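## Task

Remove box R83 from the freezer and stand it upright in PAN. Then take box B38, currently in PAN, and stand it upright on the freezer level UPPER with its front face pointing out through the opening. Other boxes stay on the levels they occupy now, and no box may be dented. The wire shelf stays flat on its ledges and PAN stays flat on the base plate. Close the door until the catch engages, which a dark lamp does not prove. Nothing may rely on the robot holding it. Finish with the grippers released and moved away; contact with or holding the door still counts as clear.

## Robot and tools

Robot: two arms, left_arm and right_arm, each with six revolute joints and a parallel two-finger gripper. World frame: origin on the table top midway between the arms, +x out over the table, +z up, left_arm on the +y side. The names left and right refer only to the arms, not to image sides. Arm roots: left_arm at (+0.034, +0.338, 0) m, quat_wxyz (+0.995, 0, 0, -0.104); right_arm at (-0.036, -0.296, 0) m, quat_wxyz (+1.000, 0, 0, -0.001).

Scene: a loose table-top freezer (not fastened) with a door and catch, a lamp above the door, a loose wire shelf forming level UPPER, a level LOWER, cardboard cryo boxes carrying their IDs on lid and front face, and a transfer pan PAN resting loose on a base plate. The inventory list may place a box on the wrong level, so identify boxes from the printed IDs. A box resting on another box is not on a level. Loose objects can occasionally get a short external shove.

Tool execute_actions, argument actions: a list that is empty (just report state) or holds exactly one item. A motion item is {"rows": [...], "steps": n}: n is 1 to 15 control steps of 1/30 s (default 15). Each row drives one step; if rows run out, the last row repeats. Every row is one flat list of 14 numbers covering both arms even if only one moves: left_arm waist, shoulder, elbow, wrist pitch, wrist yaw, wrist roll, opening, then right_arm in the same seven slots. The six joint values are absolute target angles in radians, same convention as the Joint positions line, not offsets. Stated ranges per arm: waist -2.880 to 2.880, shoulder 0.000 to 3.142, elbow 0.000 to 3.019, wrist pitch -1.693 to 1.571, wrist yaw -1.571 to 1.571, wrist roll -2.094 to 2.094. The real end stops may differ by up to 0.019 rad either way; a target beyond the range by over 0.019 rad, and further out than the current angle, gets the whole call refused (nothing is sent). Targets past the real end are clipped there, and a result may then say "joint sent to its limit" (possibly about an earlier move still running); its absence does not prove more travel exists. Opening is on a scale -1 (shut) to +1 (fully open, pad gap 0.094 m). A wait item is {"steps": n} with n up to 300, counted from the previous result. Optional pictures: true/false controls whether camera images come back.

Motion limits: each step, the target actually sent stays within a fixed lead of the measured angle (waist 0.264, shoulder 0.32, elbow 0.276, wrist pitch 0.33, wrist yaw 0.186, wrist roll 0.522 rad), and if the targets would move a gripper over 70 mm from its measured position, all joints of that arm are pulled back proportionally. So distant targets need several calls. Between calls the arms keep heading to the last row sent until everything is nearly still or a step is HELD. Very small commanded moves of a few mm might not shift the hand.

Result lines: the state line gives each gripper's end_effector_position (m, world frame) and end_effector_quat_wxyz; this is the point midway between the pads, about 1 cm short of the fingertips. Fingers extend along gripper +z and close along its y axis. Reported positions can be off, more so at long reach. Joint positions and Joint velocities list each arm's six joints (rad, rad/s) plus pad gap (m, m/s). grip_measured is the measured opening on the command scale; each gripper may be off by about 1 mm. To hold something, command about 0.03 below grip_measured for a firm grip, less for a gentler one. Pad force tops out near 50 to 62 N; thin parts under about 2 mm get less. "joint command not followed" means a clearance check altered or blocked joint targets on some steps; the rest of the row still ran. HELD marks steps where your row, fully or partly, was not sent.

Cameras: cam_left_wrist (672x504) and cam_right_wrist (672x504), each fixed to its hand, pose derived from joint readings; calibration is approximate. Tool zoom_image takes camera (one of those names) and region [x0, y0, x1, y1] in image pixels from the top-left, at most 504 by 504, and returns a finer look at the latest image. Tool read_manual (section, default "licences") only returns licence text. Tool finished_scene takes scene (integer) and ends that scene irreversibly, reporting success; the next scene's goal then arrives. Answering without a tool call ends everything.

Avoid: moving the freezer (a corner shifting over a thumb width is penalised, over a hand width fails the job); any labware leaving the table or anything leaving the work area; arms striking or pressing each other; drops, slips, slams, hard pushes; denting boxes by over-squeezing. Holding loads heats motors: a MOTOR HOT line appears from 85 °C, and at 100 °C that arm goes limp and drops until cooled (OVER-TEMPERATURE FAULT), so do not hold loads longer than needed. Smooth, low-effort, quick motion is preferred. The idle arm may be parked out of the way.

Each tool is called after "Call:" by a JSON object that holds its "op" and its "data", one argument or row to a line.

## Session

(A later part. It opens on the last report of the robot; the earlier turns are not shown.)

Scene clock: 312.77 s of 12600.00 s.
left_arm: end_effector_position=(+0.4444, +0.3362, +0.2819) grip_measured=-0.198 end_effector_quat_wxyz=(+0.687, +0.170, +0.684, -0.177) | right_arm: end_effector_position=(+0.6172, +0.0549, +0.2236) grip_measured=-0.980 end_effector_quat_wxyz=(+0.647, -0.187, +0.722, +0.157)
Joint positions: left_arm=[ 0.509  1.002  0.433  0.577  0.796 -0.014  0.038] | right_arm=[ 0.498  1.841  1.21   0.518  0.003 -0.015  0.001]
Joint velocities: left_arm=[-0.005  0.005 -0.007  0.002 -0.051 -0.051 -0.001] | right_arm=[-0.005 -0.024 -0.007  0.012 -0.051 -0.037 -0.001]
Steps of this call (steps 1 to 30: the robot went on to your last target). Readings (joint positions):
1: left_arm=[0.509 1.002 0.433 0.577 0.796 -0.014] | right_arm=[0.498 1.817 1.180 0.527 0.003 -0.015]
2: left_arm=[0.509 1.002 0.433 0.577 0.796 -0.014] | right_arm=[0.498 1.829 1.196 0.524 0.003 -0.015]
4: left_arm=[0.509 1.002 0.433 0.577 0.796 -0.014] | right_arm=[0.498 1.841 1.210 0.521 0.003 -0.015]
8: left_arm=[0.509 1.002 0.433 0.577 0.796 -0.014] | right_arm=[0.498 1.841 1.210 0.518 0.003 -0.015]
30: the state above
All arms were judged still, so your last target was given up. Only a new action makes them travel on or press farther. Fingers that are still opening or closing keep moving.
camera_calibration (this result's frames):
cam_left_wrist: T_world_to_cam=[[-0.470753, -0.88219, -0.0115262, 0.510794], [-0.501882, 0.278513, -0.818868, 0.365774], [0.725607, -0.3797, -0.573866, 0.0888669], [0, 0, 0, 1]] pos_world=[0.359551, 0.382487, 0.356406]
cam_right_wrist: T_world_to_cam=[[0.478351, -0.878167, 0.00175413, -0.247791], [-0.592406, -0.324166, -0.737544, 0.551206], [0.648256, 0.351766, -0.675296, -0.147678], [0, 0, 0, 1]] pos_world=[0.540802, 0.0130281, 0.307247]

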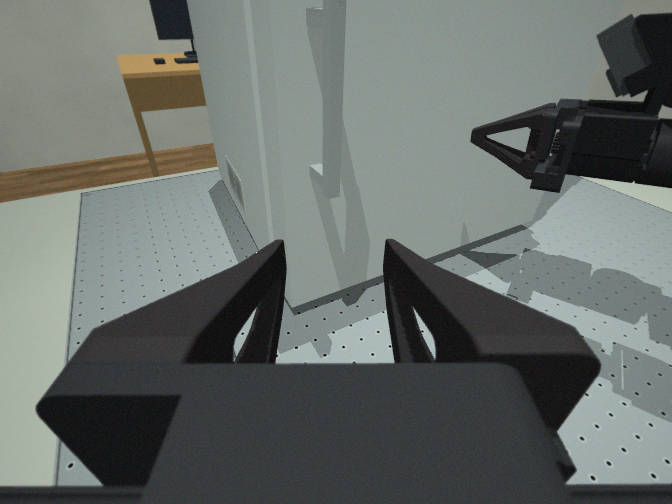

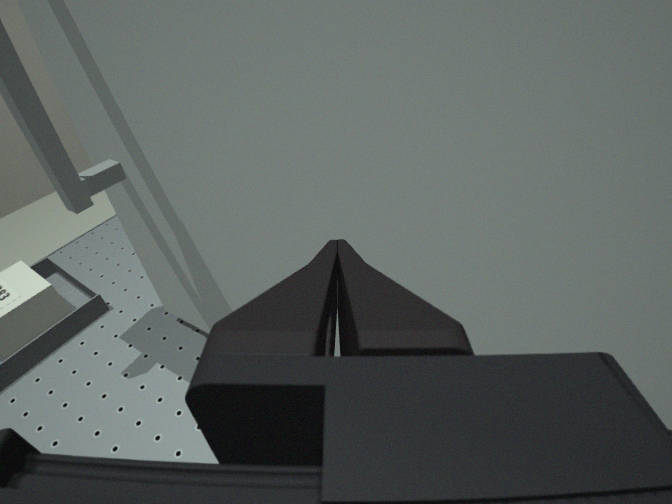

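Door nearly shut. Retract right, move left to pre-pose.

Call:
{"op": "execute_actions", "data": {
  "actions": [
    {"rows":[[0.46,1.0,0.45,0.6,0.72,0,-0.2,0.49,1.76,1.18,0.45,0,0,-1],[0.42,1.01,0.46,0.61,0.64,0,-0.2,0.48,1.68,1.15,0.39,0,0,-1],[0.38,1.02,0.47,0.61,0.56,0,-0.2,0.47,1.6,1.12,0.32,0,0,-1],[0.34,1.04,0.49,0.62,0.48,0,-0.2,0.46,1.51,1.09,0.25,0,0,-1],[0.3,1.06,0.51,0.62,0.40,0,-0.2,0.45,1.42,1.06,0.18,0,0,-1],[0.26,1.08,0.53,0.63,0.32,0,-0.2,0.44,1.33,1.03,0.11,0,0,-1],[0.22,1.11,0.55,0.63,0.24,0,-0.2,0.43,1.24,1.0,0.04,0,0,-1],[0.18,1.14,0.58,0.64,0.16,0,-0.2,0.42,1.15,0.97,-0.03,0,0,-1],[0.14,1.17,0.61,0.64,0.08,0,-0.2,0.41,1.06,0.94,-0.1,0,0,-1],[0.1,1.20,0.64,0.65,0,0,-0.2,0.40,0.97,0.91,-0.17,0,0,-1],[0.06,1.24,0.67,0.66,-0.07,0,-0.2,0.39,0.88,0.88,-0.24,0,0,-1],[0.03,1.28,0.70,0.66,-0.13,0,-0.2,0.38,0.79,0.85,-0.31,0,0,1],[0,1.32,0.73,0.67,-0.18,0,-0.2,0.37,0.69,0.82,-0.38,0,0,1],[-0.02,1.35,0.75,0.67,-0.22,0,-0.2,0.36,0.59,0.80,-0.44,0,0,1],[-0.025,1.37,0.76,0.67,-0.23,0,-0.2,0.35,0.5,0.78,-0.5,0,0,1]],"steps":15}
  ],
  "pictures": false
}}

Call:
{"op": "execute_actions", "data": {
  "actions": [
    {"steps":40}
  ]
}}

Scene clock: 316.80 s of 12600.00 s.
left_arm: end_effector_position=(+0.5678, +0.2660, +0.2877) grip_measured=-0.198 end_effector_quat_wxyz=(+0.709, -0.007, +0.705, -0.003) | right_arm: end_effector_position=(+0.4466, -0.0955, +0.2646) grip_measured=+0.043 end_effector_quat_wxyz=(+0.494, -0.176, +0.846, +0.094)
Joint positions: left_arm=[ 0.011  1.305  0.668  0.642 -0.204 -0.013  0.038] | right_arm=[ 0.399  1.196  0.871 -0.192  0.003 -0.015  0.049]
Joint velocities: left_arm=[-0.728  1.031  0.935  0.125 -0.608 -0.051  0.   ] | right_arm=[-0.405 -1.939 -0.706 -1.829 -0.022 -0.081  0.421]
Steps of this call (steps 1 to 90: nothing new was sent; then 0.53 s passed at rest; steps 91 to 105: all 15 steps of this action). Readings (joint positions):
91: left_arm=[0.505 1.002 0.433 0.577 0.763 -0.014] | right_arm=[0.498 1.838 1.207 0.508 0.003 -0.015]
92: left_arm=[0.491 1.002 0.433 0.579 0.700 -0.014] | right_arm=[0.497 1.824 1.195 0.480 0.003 -0.015]
94: left_arm=[0.434 1.004 0.433 0.586 0.549 -0.013] | right_arm=[0.495 1.768 1.145 0.406 0.003 -0.015]
98: left_arm=[0.261 1.063 0.462 0.605 0.234 -0.013] | right_arm=[0.478 1.606 1.051 0.228 0.003 -0.015]
105: the state above

Scene clock: 318.13 s of 12600.00 s.
left_arm: end_effector_position=(+0.5876, +0.2405, +0.2805) grip_measured=-0.198 end_effector_quat_wxyz=(+0.705, +0.002, +0.709, -0.010) | right_arm: end_effector_position=(+0.2749, -0.1835, +0.4201) grip_measured=+1.000 end_effector_quat_wxyz=(+0.617, -0.141, +0.767, +0.104)
Joint positions: left_arm=[-0.034  1.379  0.723  0.651 -0.226 -0.013  0.038] | right_arm=[ 0.354  0.5    0.769 -0.488  0.003 -0.015  0.094]
Joint velocities: left_arm=[-0.005  0.005  0.007 -0.002 -0.022  0.037  0.   ] | right_arm=[-0.005 -0.015 -0.007 -0.007  0.037  0.066  0.   ]
Steps of this call (steps 1 to 40: the robot went on to your last target). Readings (joint positions):
1: left_arm=[-0.010 1.336 0.696 0.645 -0.215 -0.013] | right_arm=[0.386 1.130 0.847 -0.253 0.003 -0.015]
2: left_arm=[-0.024 1.360 0.714 0.647 -0.219 -0.013] | right_arm=[0.375 1.064 0.825 -0.307 0.003 -0.015]
4: left_arm=[-0.035 1.379 0.723 0.647 -0.222 -0.013] | right_arm=[0.359 0.931 0.790 -0.381 0.003 -0.015]
8: left_arm=[-0.034 1.379 0.723 0.651 -0.226 -0.013] | right_arm=[0.354 0.679 0.773 -0.445 0.003 -0.015]
40: the state above
camera_calibration (this result's frames):
cam_left_wrist: T_world_to_cam=[[-0.0115175, -0.999903, -0.00780384, 0.251111], [-0.583187, 0.0130567, -0.812233, 0.572825], [0.812256, -0.00480378, -0.583281, -0.190657], [0, 0, 0, 1]] pos_world=[0.491819, 0.242692, 0.35602]
cam_right_wrist: T_world_to_cam=[[0.348062, -0.93747, 0.00135544, -0.268687], [-0.701206, -0.261302, -0.663349, 0.426401], [0.622224, 0.229936, -0.748309, 0.306266], [0, 0, 0, 1]] pos_world=[0.201949, -0.210889, 0.512398]

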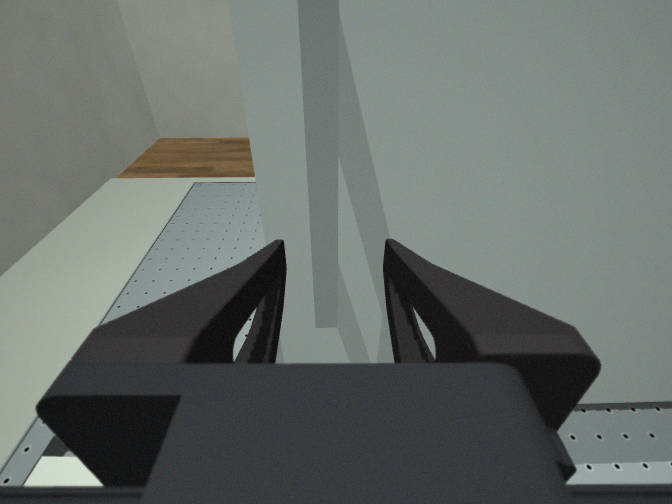

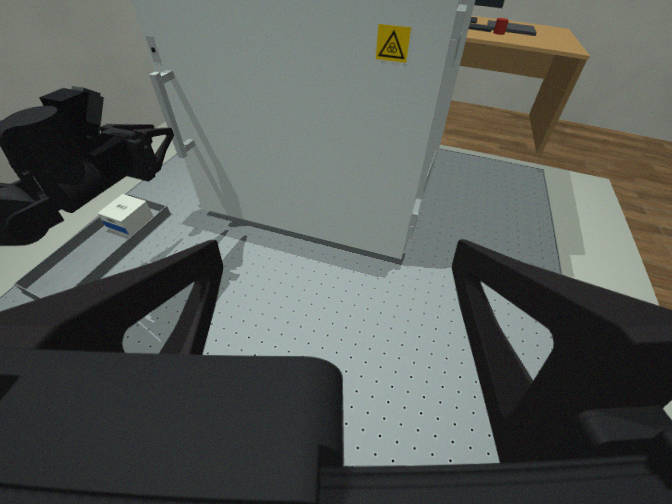

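Call:
{"op": "zoom_image", "data": {
  "camera": "cam_right_wrist",
  "region": [110, 10, 230, 100]
}}

Call:
{"op": "execute_actions", "data": {
  "actions": [
    {"rows":[[-0.015,1.39,0.78,0.66,-0.22,0,-0.2,0.35,0.5,0.78,-0.5,0,0,1],[-0.005,1.405,0.80,0.66,-0.21,0,-0.2,0.35,0.5,0.78,-0.5,0,0,1],[0.005,1.42,0.815,0.66,-0.20,0,-0.2,0.35,0.5,0.78,-0.5,0,0,1],[0.012,1.435,0.83,0.66,-0.19,0,-0.2,0.35,0.5,0.78,-0.5,0,0,1],[0.018,1.45,0.85,0.66,-0.18,0,-0.2,0.35,0.5,0.78,-0.5,0,0,1],[0.024,1.465,0.865,0.66,-0.17,0,-0.2,0.35,0.5,0.78,-0.5,0,0,1],[0.029,1.48,0.885,0.655,-0.16,0,-0.2,0.35,0.5,0.78,-0.5,0,0,1],[0.034,1.495,0.90,0.655,-0.15,0,-0.2,0.35,0.5,0.78,-0.5,0,0,1],[0.038,1.51,0.92,0.65,-0.145,0,-0.2,0.35,0.5,0.78,-0.5,0,0,1],[0.041,1.525,0.94,0.65,-0.14,0,-0.2,0.35,0.5,0.78,-0.5,0,0,1],[0.044,1.54,0.955,0.646,-0.135,0,-0.2,0.35,0.5,0.78,-0.5,0,0,1],[0.046,1.55,0.965,0.646,-0.13,0,-0.2,0.35,0.5,0.78,-0.5,0,0,1]],"steps":15}
  ]
}}

Region (110, 10, 230, 100) of cam_right_wrist's 672x504 image, scaled by 4.200, with more detail than that image has; it fills the top 378 rows of this view, and the rest is white.

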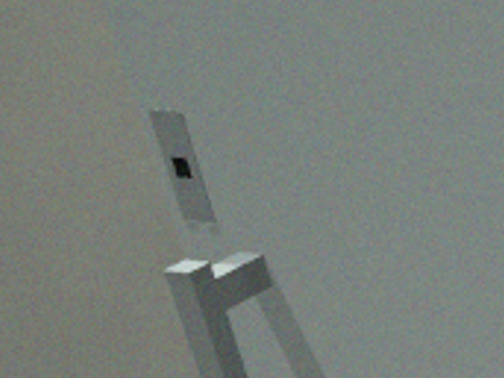

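Scene clock: 321.60 s of 12600.00 s.
left_arm: end_effector_position=(+0.6585, +0.2540, +0.2873) grip_measured=-0.198 end_effector_quat_wxyz=(+0.712, +0.007, +0.702, -0.018) | right_arm: end_effector_position=(+0.2749, -0.1835, +0.4201) grip_measured=+1.000 end_effector_quat_wxyz=(+0.617, -0.141, +0.767, +0.104)
Joint positions: left_arm=[ 0.039  1.54   0.903  0.651 -0.135 -0.013  0.038] | right_arm=[ 0.354  0.5    0.769 -0.488  0.003 -0.015  0.094]
Joint velocities: left_arm=[-0.005  0.122  0.09  -0.017  0.066  0.037 -0.   ] | right_arm=[-0.005 -0.015  0.002  0.007  0.037  0.022  0.   ]
Steps of this call (steps 1 to 15: the robot went on to your last target; steps 16 to 89: nothing new was sent; steps 90 to 104: all 15 steps of this action). Readings (joint positions):
90: left_arm=[-0.033 1.379 0.723 0.651 -0.225 -0.013] | right_arm=[0.354 0.500 0.769 -0.488 0.003 -0.015]
91: left_arm=[-0.030 1.380 0.723 0.651 -0.219 -0.013] | right_arm=[0.354 0.500 0.769 -0.488 0.003 -0.015]
93: left_arm=[-0.020 1.389 0.734 0.651 -0.202 -0.013] | right_arm=[0.354 0.500 0.769 -0.488 0.003 -0.015]
97: left_arm=[0.015 1.446 0.799 0.651 -0.163 -0.013] | right_arm=[0.354 0.500 0.769 -0.488 0.003 -0.015]
104: the state above
camera_calibration (this result's frames):
cam_left_wrist: T_world_to_cam=[[-0.0297077, -0.999548, -0.00450388, 0.276483], [-0.566954, 0.0205611, -0.823493, 0.610111], [0.823214, -0.0219106, -0.567309, -0.251618], [0, 0, 0, 1]] pos_world=[0.561254, 0.2583, 0.360923]
cam_right_wrist: T_world_to_cam=[[0.348062, -0.93747, 0.00135544, -0.268687], [-0.701206, -0.261302, -0.663349, 0.426401], [0.622224, 0.229936, -0.748309, 0.306266], [0, 0, 0, 1]] pos_world=[0.201949, -0.210889, 0.512398]

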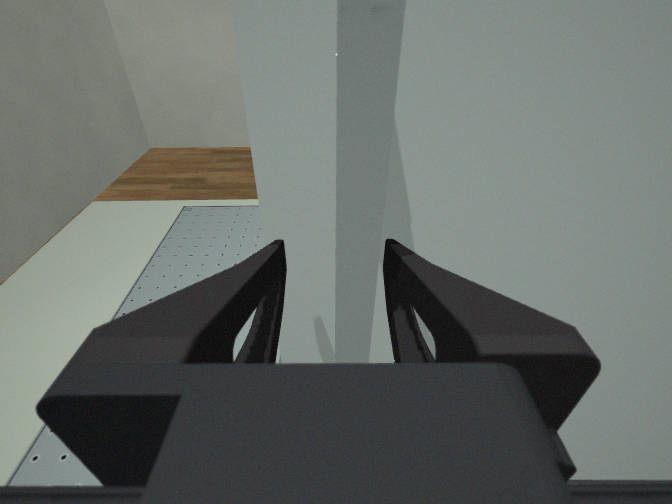

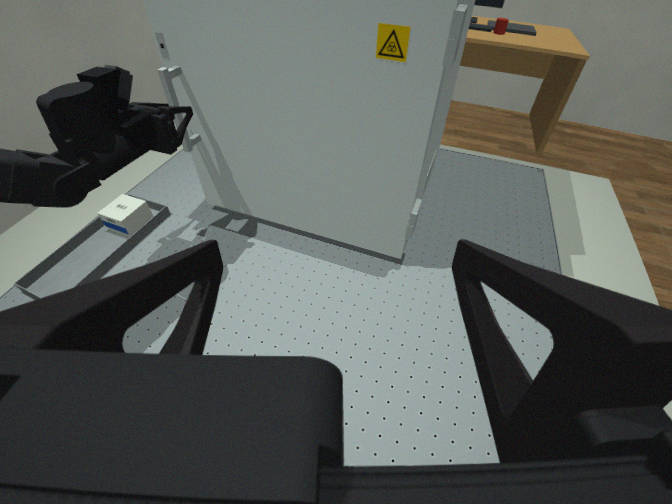

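Door moved in; push further.

Call:
{"op": "execute_actions", "data": {
  "actions": [
    {"rows":[[0.04,1.558,0.975,0.646,-0.13,0,-0.2,0.35,0.5,0.78,-0.5,0,0,1],[0.04,1.566,0.985,0.644,-0.13,0,-0.2,0.35,0.5,0.78,-0.5,0,0,1],[0.04,1.574,0.995,0.642,-0.13,0,-0.2,0.35,0.5,0.78,-0.5,0,0,1],[0.04,1.582,1.005,0.64,-0.13,0,-0.2,0.35,0.5,0.78,-0.5,0,0,1],[0.04,1.59,1.015,0.638,-0.13,0,-0.2,0.35,0.5,0.78,-0.5,0,0,1],[0.04,1.598,1.025,0.636,-0.13,0,-0.2,0.35,0.5,0.78,-0.5,0,0,1],[0.04,1.606,1.035,0.634,-0.13,0,-0.2,0.35,0.5,0.78,-0.5,0,0,1]],"steps":15}
  ]
}}

Call:
{"op": "zoom_image", "data": {
  "camera": "cam_right_wrist",
  "region": [110, 10, 230, 100]
}}

Scene clock: 325.03 s of 12600.00 s.
left_arm: end_effector_position=(+0.6710, +0.2517, +0.2899) grip_measured=-0.198 end_effector_quat_wxyz=(+0.714, +0.007, +0.700, -0.018) | right_arm: end_effector_position=(+0.2749, -0.1835, +0.4201) grip_measured=+1.000 end_effector_quat_wxyz=(+0.617, -0.141, +0.767, +0.104)
Joint positions: left_arm=[ 0.039  1.567  0.94   0.647 -0.134 -0.012  0.038] | right_arm=[ 0.354  0.5    0.769 -0.488  0.003 -0.015  0.094]
Joint velocities: left_arm=[ 0.015 -0.005  0.002 -0.007 -0.037  0.022  0.   ] | right_arm=[-0.005 -0.005 -0.002 -0.017  0.007 -0.007  0.   ]
Steps of this call (steps 1 to 15: the robot went on to your last target; steps 16 to 88: nothing new was sent; steps 89 to 103: all 15 steps of this action). Readings (joint positions):
89: left_arm=[0.039 1.543 0.904 0.651 -0.134 -0.013] | right_arm=[0.354 0.500 0.769 -0.488 0.003 -0.015]
90: left_arm=[0.039 1.544 0.905 0.651 -0.134 -0.013] | right_arm=[0.354 0.500 0.769 -0.488 0.003 -0.015]
92: left_arm=[0.039 1.550 0.915 0.650 -0.134 -0.013] | right_arm=[0.354 0.500 0.769 -0.488 0.003 -0.015]
96: left_arm=[0.039 1.567 0.940 0.647 -0.134 -0.012] | right_arm=[0.354 0.500 0.769 -0.488 0.003 -0.015]
103: the state above
camera_calibration (this result's frames):
cam_left_wrist: T_world_to_cam=[[-0.0304395, -0.999528, -0.0040997, 0.274955], [-0.562272, 0.0205142, -0.826698, 0.617218], [0.826392, -0.0228591, -0.562631, -0.263733], [0, 0, 0, 1]] pos_world=[0.57336, 0.256135, 0.362996]
cam_right_wrist: T_world_to_cam=[[0.348062, -0.93747, 0.00135544, -0.268687], [-0.701206, -0.261302, -0.663349, 0.426401], [0.622224, 0.229936, -0.748309, 0.306266], [0, 0, 0, 1]] pos_world=[0.201949, -0.210889, 0.512398]

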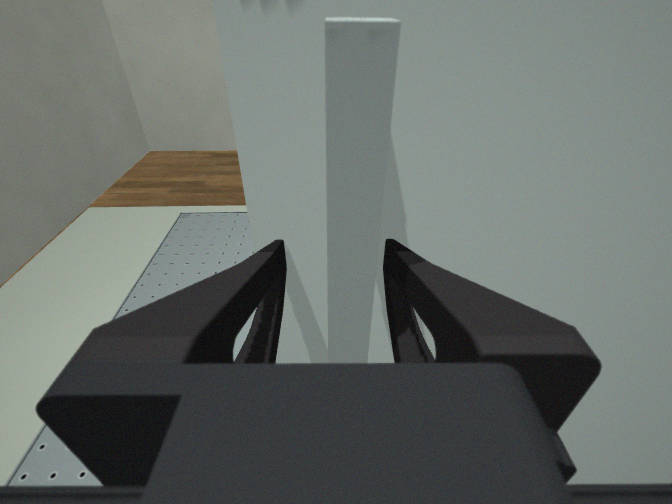

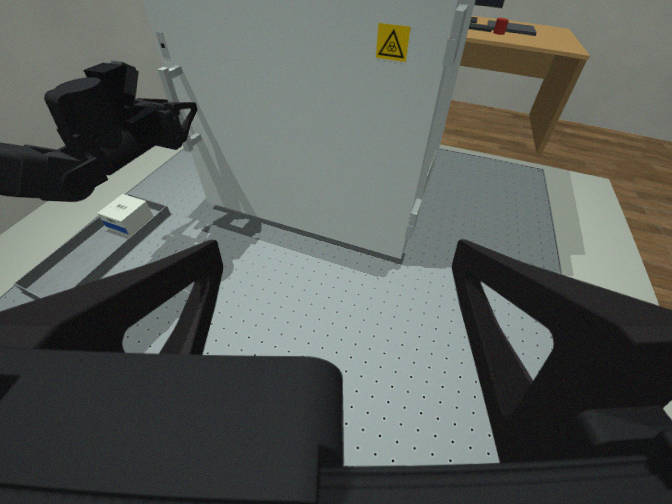

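Region (110, 10, 230, 100) of cam_right_wrist's 672x504 image, scaled by 4.200, with more detail than that image has; it fills the top 378 rows of this view, and the rest is white.

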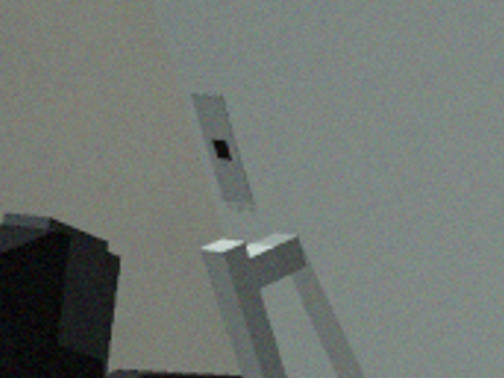

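Call:
{"op": "execute_actions", "data": {
  "actions": [
    {"rows":[[0.04,1.615,1.045,0.634,-0.13,0,-0.2,0.35,0.5,0.78,-0.5,0,0,1],[0.04,1.623,1.055,0.634,-0.13,0,-0.2,0.35,0.5,0.78,-0.5,0,0,1],[0.04,1.631,1.065,0.634,-0.13,0,-0.2,0.35,0.5,0.78,-0.5,0,0,1],[0.04,1.639,1.075,0.634,-0.13,0,-0.2,0.35,0.5,0.78,-0.5,0,0,1],[0.04,1.647,1.085,0.634,-0.13,0,-0.2,0.35,0.5,0.78,-0.5,0,0,1]],"steps":15}
  ]
}}

Call:
{"op": "zoom_image", "data": {
  "camera": "cam_right_wrist",
  "region": [110, 10, 230, 100]
}}

Scene clock: 328.20 s of 12600.00 s.
left_arm: end_effector_position=(+0.6713, +0.2517, +0.2900) grip_measured=-0.198 end_effector_quat_wxyz=(+0.714, +0.007, +0.700, -0.018) | right_arm: end_effector_position=(+0.2749, -0.1835, +0.4201) grip_measured=+1.000 end_effector_quat_wxyz=(+0.617, -0.141, +0.767, +0.104)
Joint positions: left_arm=[ 0.039  1.568  0.941  0.647 -0.134 -0.012  0.038] | right_arm=[ 0.354  0.5    0.769 -0.488  0.003 -0.015  0.094]
Joint velocities: left_arm=[-0.005 -0.005  0.002 -0.002 -0.007 -0.022 -0.   ] | right_arm=[-0.005 -0.015 -0.007  0.032 -0.007  0.007  0.   ]
Steps of this call (steps 1 to 15: the robot went on to your last target; steps 16 to 80: nothing new was sent; steps 81 to 95: all 15 steps of this action). Readings (joint positions):
81: left_arm=[0.039 1.567 0.940 0.647 -0.134 -0.012] | right_arm=[0.354 0.500 0.769 -0.488 0.003 -0.015]
82: left_arm=[0.039 1.567 0.940 0.647 -0.134 -0.012] | right_arm=[0.354 0.500 0.769 -0.488 0.003 -0.015]
84: left_arm=[0.039 1.567 0.941 0.647 -0.134 -0.012] | right_arm=[0.354 0.500 0.769 -0.488 0.003 -0.015]
88: left_arm=[0.039 1.568 0.941 0.647 -0.134 -0.012] | right_arm=[0.354 0.500 0.769 -0.488 0.003 -0.015]
95: the state above
camera_calibration (this result's frames):
cam_left_wrist: T_world_to_cam=[[-0.030438, -0.999528, -0.00404662, 0.274887], [-0.561961, 0.0204608, -0.82691, 0.617425], [0.826603, -0.0228954, -0.562319, -0.264171], [0, 0, 0, 1]] pos_world=[0.5737, 0.256077, 0.363119]
cam_right_wrist: T_world_to_cam=[[0.348062, -0.93747, 0.00135544, -0.268687], [-0.701206, -0.261302, -0.663349, 0.426401], [0.622224, 0.229936, -0.748309, 0.306266], [0, 0, 0, 1]] pos_world=[0.201949, -0.210889, 0.512398]

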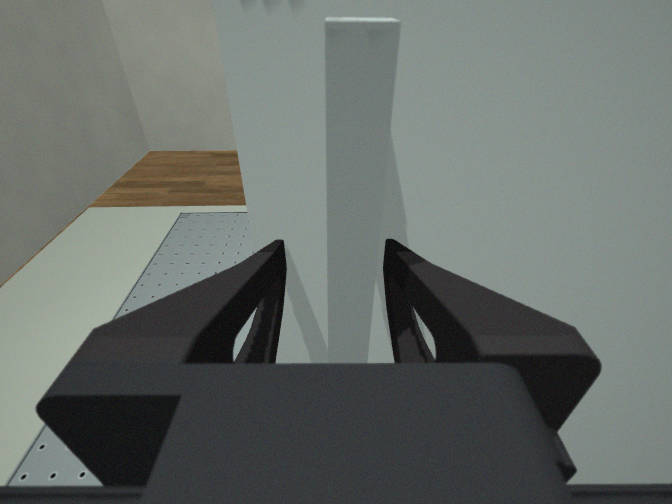

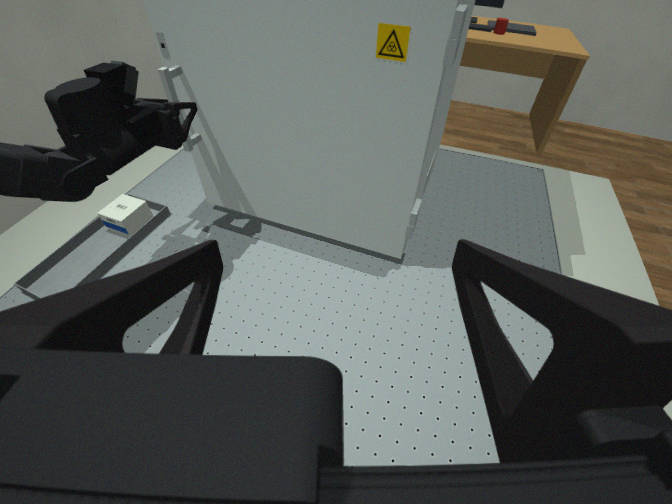

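Region (110, 10, 230, 100) of cam_right_wrist's 672x504 image, scaled by 4.200, with more detail than that image has; it fills the top 378 rows of this view, and the rest is white.

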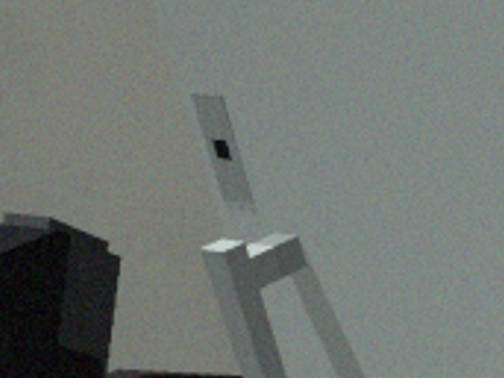

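Hard stop, dot centred, interior light off. Back off.

Call:
{"op": "execute_actions", "data": {
  "actions": [
    {"rows":[[0.04,1.57,0.96,0.65,-0.13,0,-0.2,0.35,0.5,0.78,-0.5,0,0,1],[0.035,1.53,0.93,0.65,-0.135,0,-0.2,0.35,0.5,0.78,-0.5,0,0,1],[0.03,1.51,0.91,0.65,-0.14,0,-0.2,0.35,0.5,0.78,-0.5,0,0,1],[0.025,1.49,0.885,0.65,-0.145,0,-0.2,0.35,0.5,0.78,-0.5,0,0,1],[0.02,1.47,0.86,0.65,-0.15,0,-0.2,0.35,0.5,0.78,-0.5,0,0,1],[0.015,1.45,0.835,0.65,-0.155,0,-0.2,0.35,0.5,0.78,-0.5,0,0,1],[0.01,1.42,0.80,0.65,-0.16,0,-0.2,0.35,0.5,0.78,-0.5,0,0,1],[0.005,1.39,0.77,0.65,-0.165,0,-0.2,0.35,0.5,0.78,-0.5,0,0,1],[0,1.36,0.74,0.65,-0.17,0,-0.2,0.35,0.5,0.78,-0.5,0,0,1],[0,1.33,0.71,0.65,-0.17,0,-0.2,0.35,0.5,0.78,-0.5,0,0,1],[0,1.30,0.68,0.65,-0.17,0,-0.2,0.35,0.5,0.78,-0.5,0,0,1]],"steps":15}
  ],
  "pictures": false
}}

Call:
{"op": "execute_actions", "data": {
  "actions": [
    {"steps":30}
  ]
}}

Scene clock: 332.40 s of 12600.00 s.
left_arm: end_effector_position=(+0.5682, +0.2558, +0.2926) grip_measured=-0.198 end_effector_quat_wxyz=(+0.713, +0.008, +0.701, -0.019) | right_arm: end_effector_position=(+0.2749, -0.1835, +0.4201) grip_measured=+1.000 end_effector_quat_wxyz=(+0.617, -0.141, +0.767, +0.104)
Joint positions: left_arm=[ 0.004  1.303  0.673  0.647 -0.166 -0.012  0.038] | right_arm=[ 0.354  0.5    0.769 -0.488  0.003 -0.015  0.094]
Joint velocities: left_arm=[-0.005 -0.239  0.007 -0.007  0.037 -0.081  0.001] | right_arm=[ 0.005  0.005  0.012 -0.022  0.051 -0.066  0.   ]
Steps of this call (steps 1 to 15: the robot went on to your last target; steps 16 to 111: nothing new was sent; steps 112 to 126: all 15 steps of this action). Readings (joint positions):
112: left_arm=[0.039 1.566 0.940 0.647 -0.134 -0.012] | right_arm=[0.354 0.500 0.769 -0.488 0.003 -0.015]
113: left_arm=[0.039 1.564 0.937 0.647 -0.134 -0.012] | right_arm=[0.354 0.500 0.769 -0.488 0.003 -0.015]
115: left_arm=[0.038 1.556 0.925 0.647 -0.138 -0.012] | right_arm=[0.354 0.500 0.769 -0.488 0.003 -0.015]
119: left_arm=[0.029 1.485 0.831 0.647 -0.157 -0.012] | right_arm=[0.354 0.500 0.769 -0.488 0.003 -0.015]
126: the state above

Scene clock: 333.40 s of 12600.00 s.
left_arm: end_effector_position=(+0.5670, +0.2562, +0.2963) grip_measured=-0.198 end_effector_quat_wxyz=(+0.715, +0.008, +0.699, -0.020) | right_arm: end_effector_position=(+0.2749, -0.1835, +0.4201) grip_measured=+1.000 end_effector_quat_wxyz=(+0.617, -0.141, +0.767, +0.104)
Joint positions: left_arm=[ 0.004  1.296  0.673  0.647 -0.166 -0.012  0.038] | right_arm=[ 0.354  0.5    0.769 -0.488  0.003 -0.015  0.094]
Joint velocities: left_arm=[-0.005 -0.005  0.002  0.007 -0.022 -0.007 -0.001] | right_arm=[-0.005 -0.015 -0.007  0.007 -0.037 -0.007  0.   ]
Steps of this call (steps 1 to 15: the robot went on to your last target; steps 16 to 30: nothing new was sent). Readings (joint positions):
1: left_arm=[0.004 1.298 0.673 0.647 -0.166 -0.012] | right_arm=[0.354 0.500 0.769 -0.488 0.003 -0.015]
2: left_arm=[0.004 1.295 0.673 0.647 -0.166 -0.012] | right_arm=[0.354 0.500 0.769 -0.488 0.003 -0.015]
4: left_arm=[0.004 1.296 0.673 0.647 -0.166 -0.012] | right_arm=[0.354 0.500 0.769 -0.488 0.003 -0.015]
8: left_arm=[0.004 1.296 0.673 0.647 -0.166 -0.012] | right_arm=[0.354 0.500 0.769 -0.488 0.003 -0.015]
30: the state above
All arms were judged still, so your last target was given up. Only a new action makes them travel on or press farther. Fingers that are still opening or closing keep moving.
camera_calibration (this result's frames):
cam_left_wrist: T_world_to_cam=[[-0.0331013, -0.999448, -0.00269561, 0.277291], [-0.558602, 0.020737, -0.829176, 0.562572], [0.828775, -0.025941, -0.55898, -0.175736], [0, 0, 0, 1]] pos_world=[0.469078, 0.260913, 0.368986]
cam_right_wrist: T_world_to_cam=[[0.348062, -0.93747, 0.00135544, -0.268687], [-0.701206, -0.261302, -0.663349, 0.426401], [0.622224, 0.229936, -0.748309, 0.306266], [0, 0, 0, 1]] pos_world=[0.201949, -0.210889, 0.512398]

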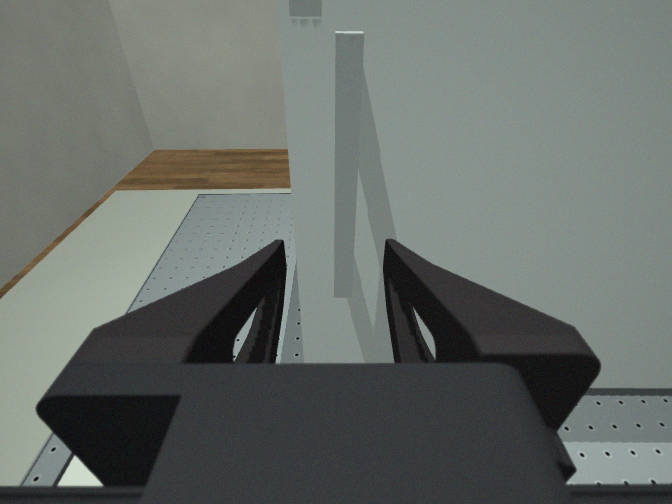

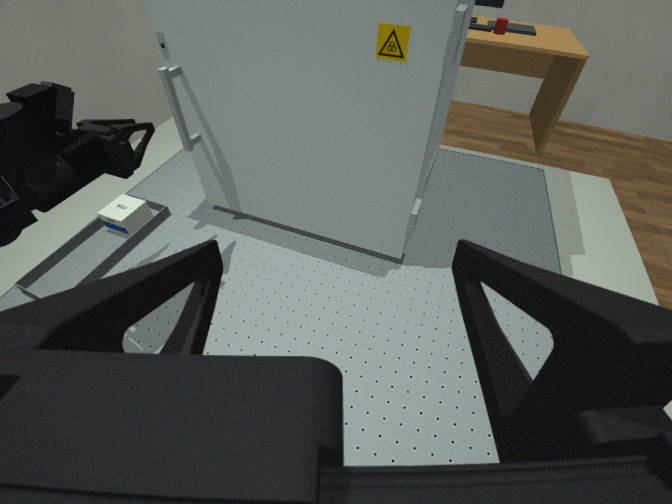

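Call:
{"op": "finished_scene", "data": {
  "scene": 2
}}

The scene is finished: the task was done.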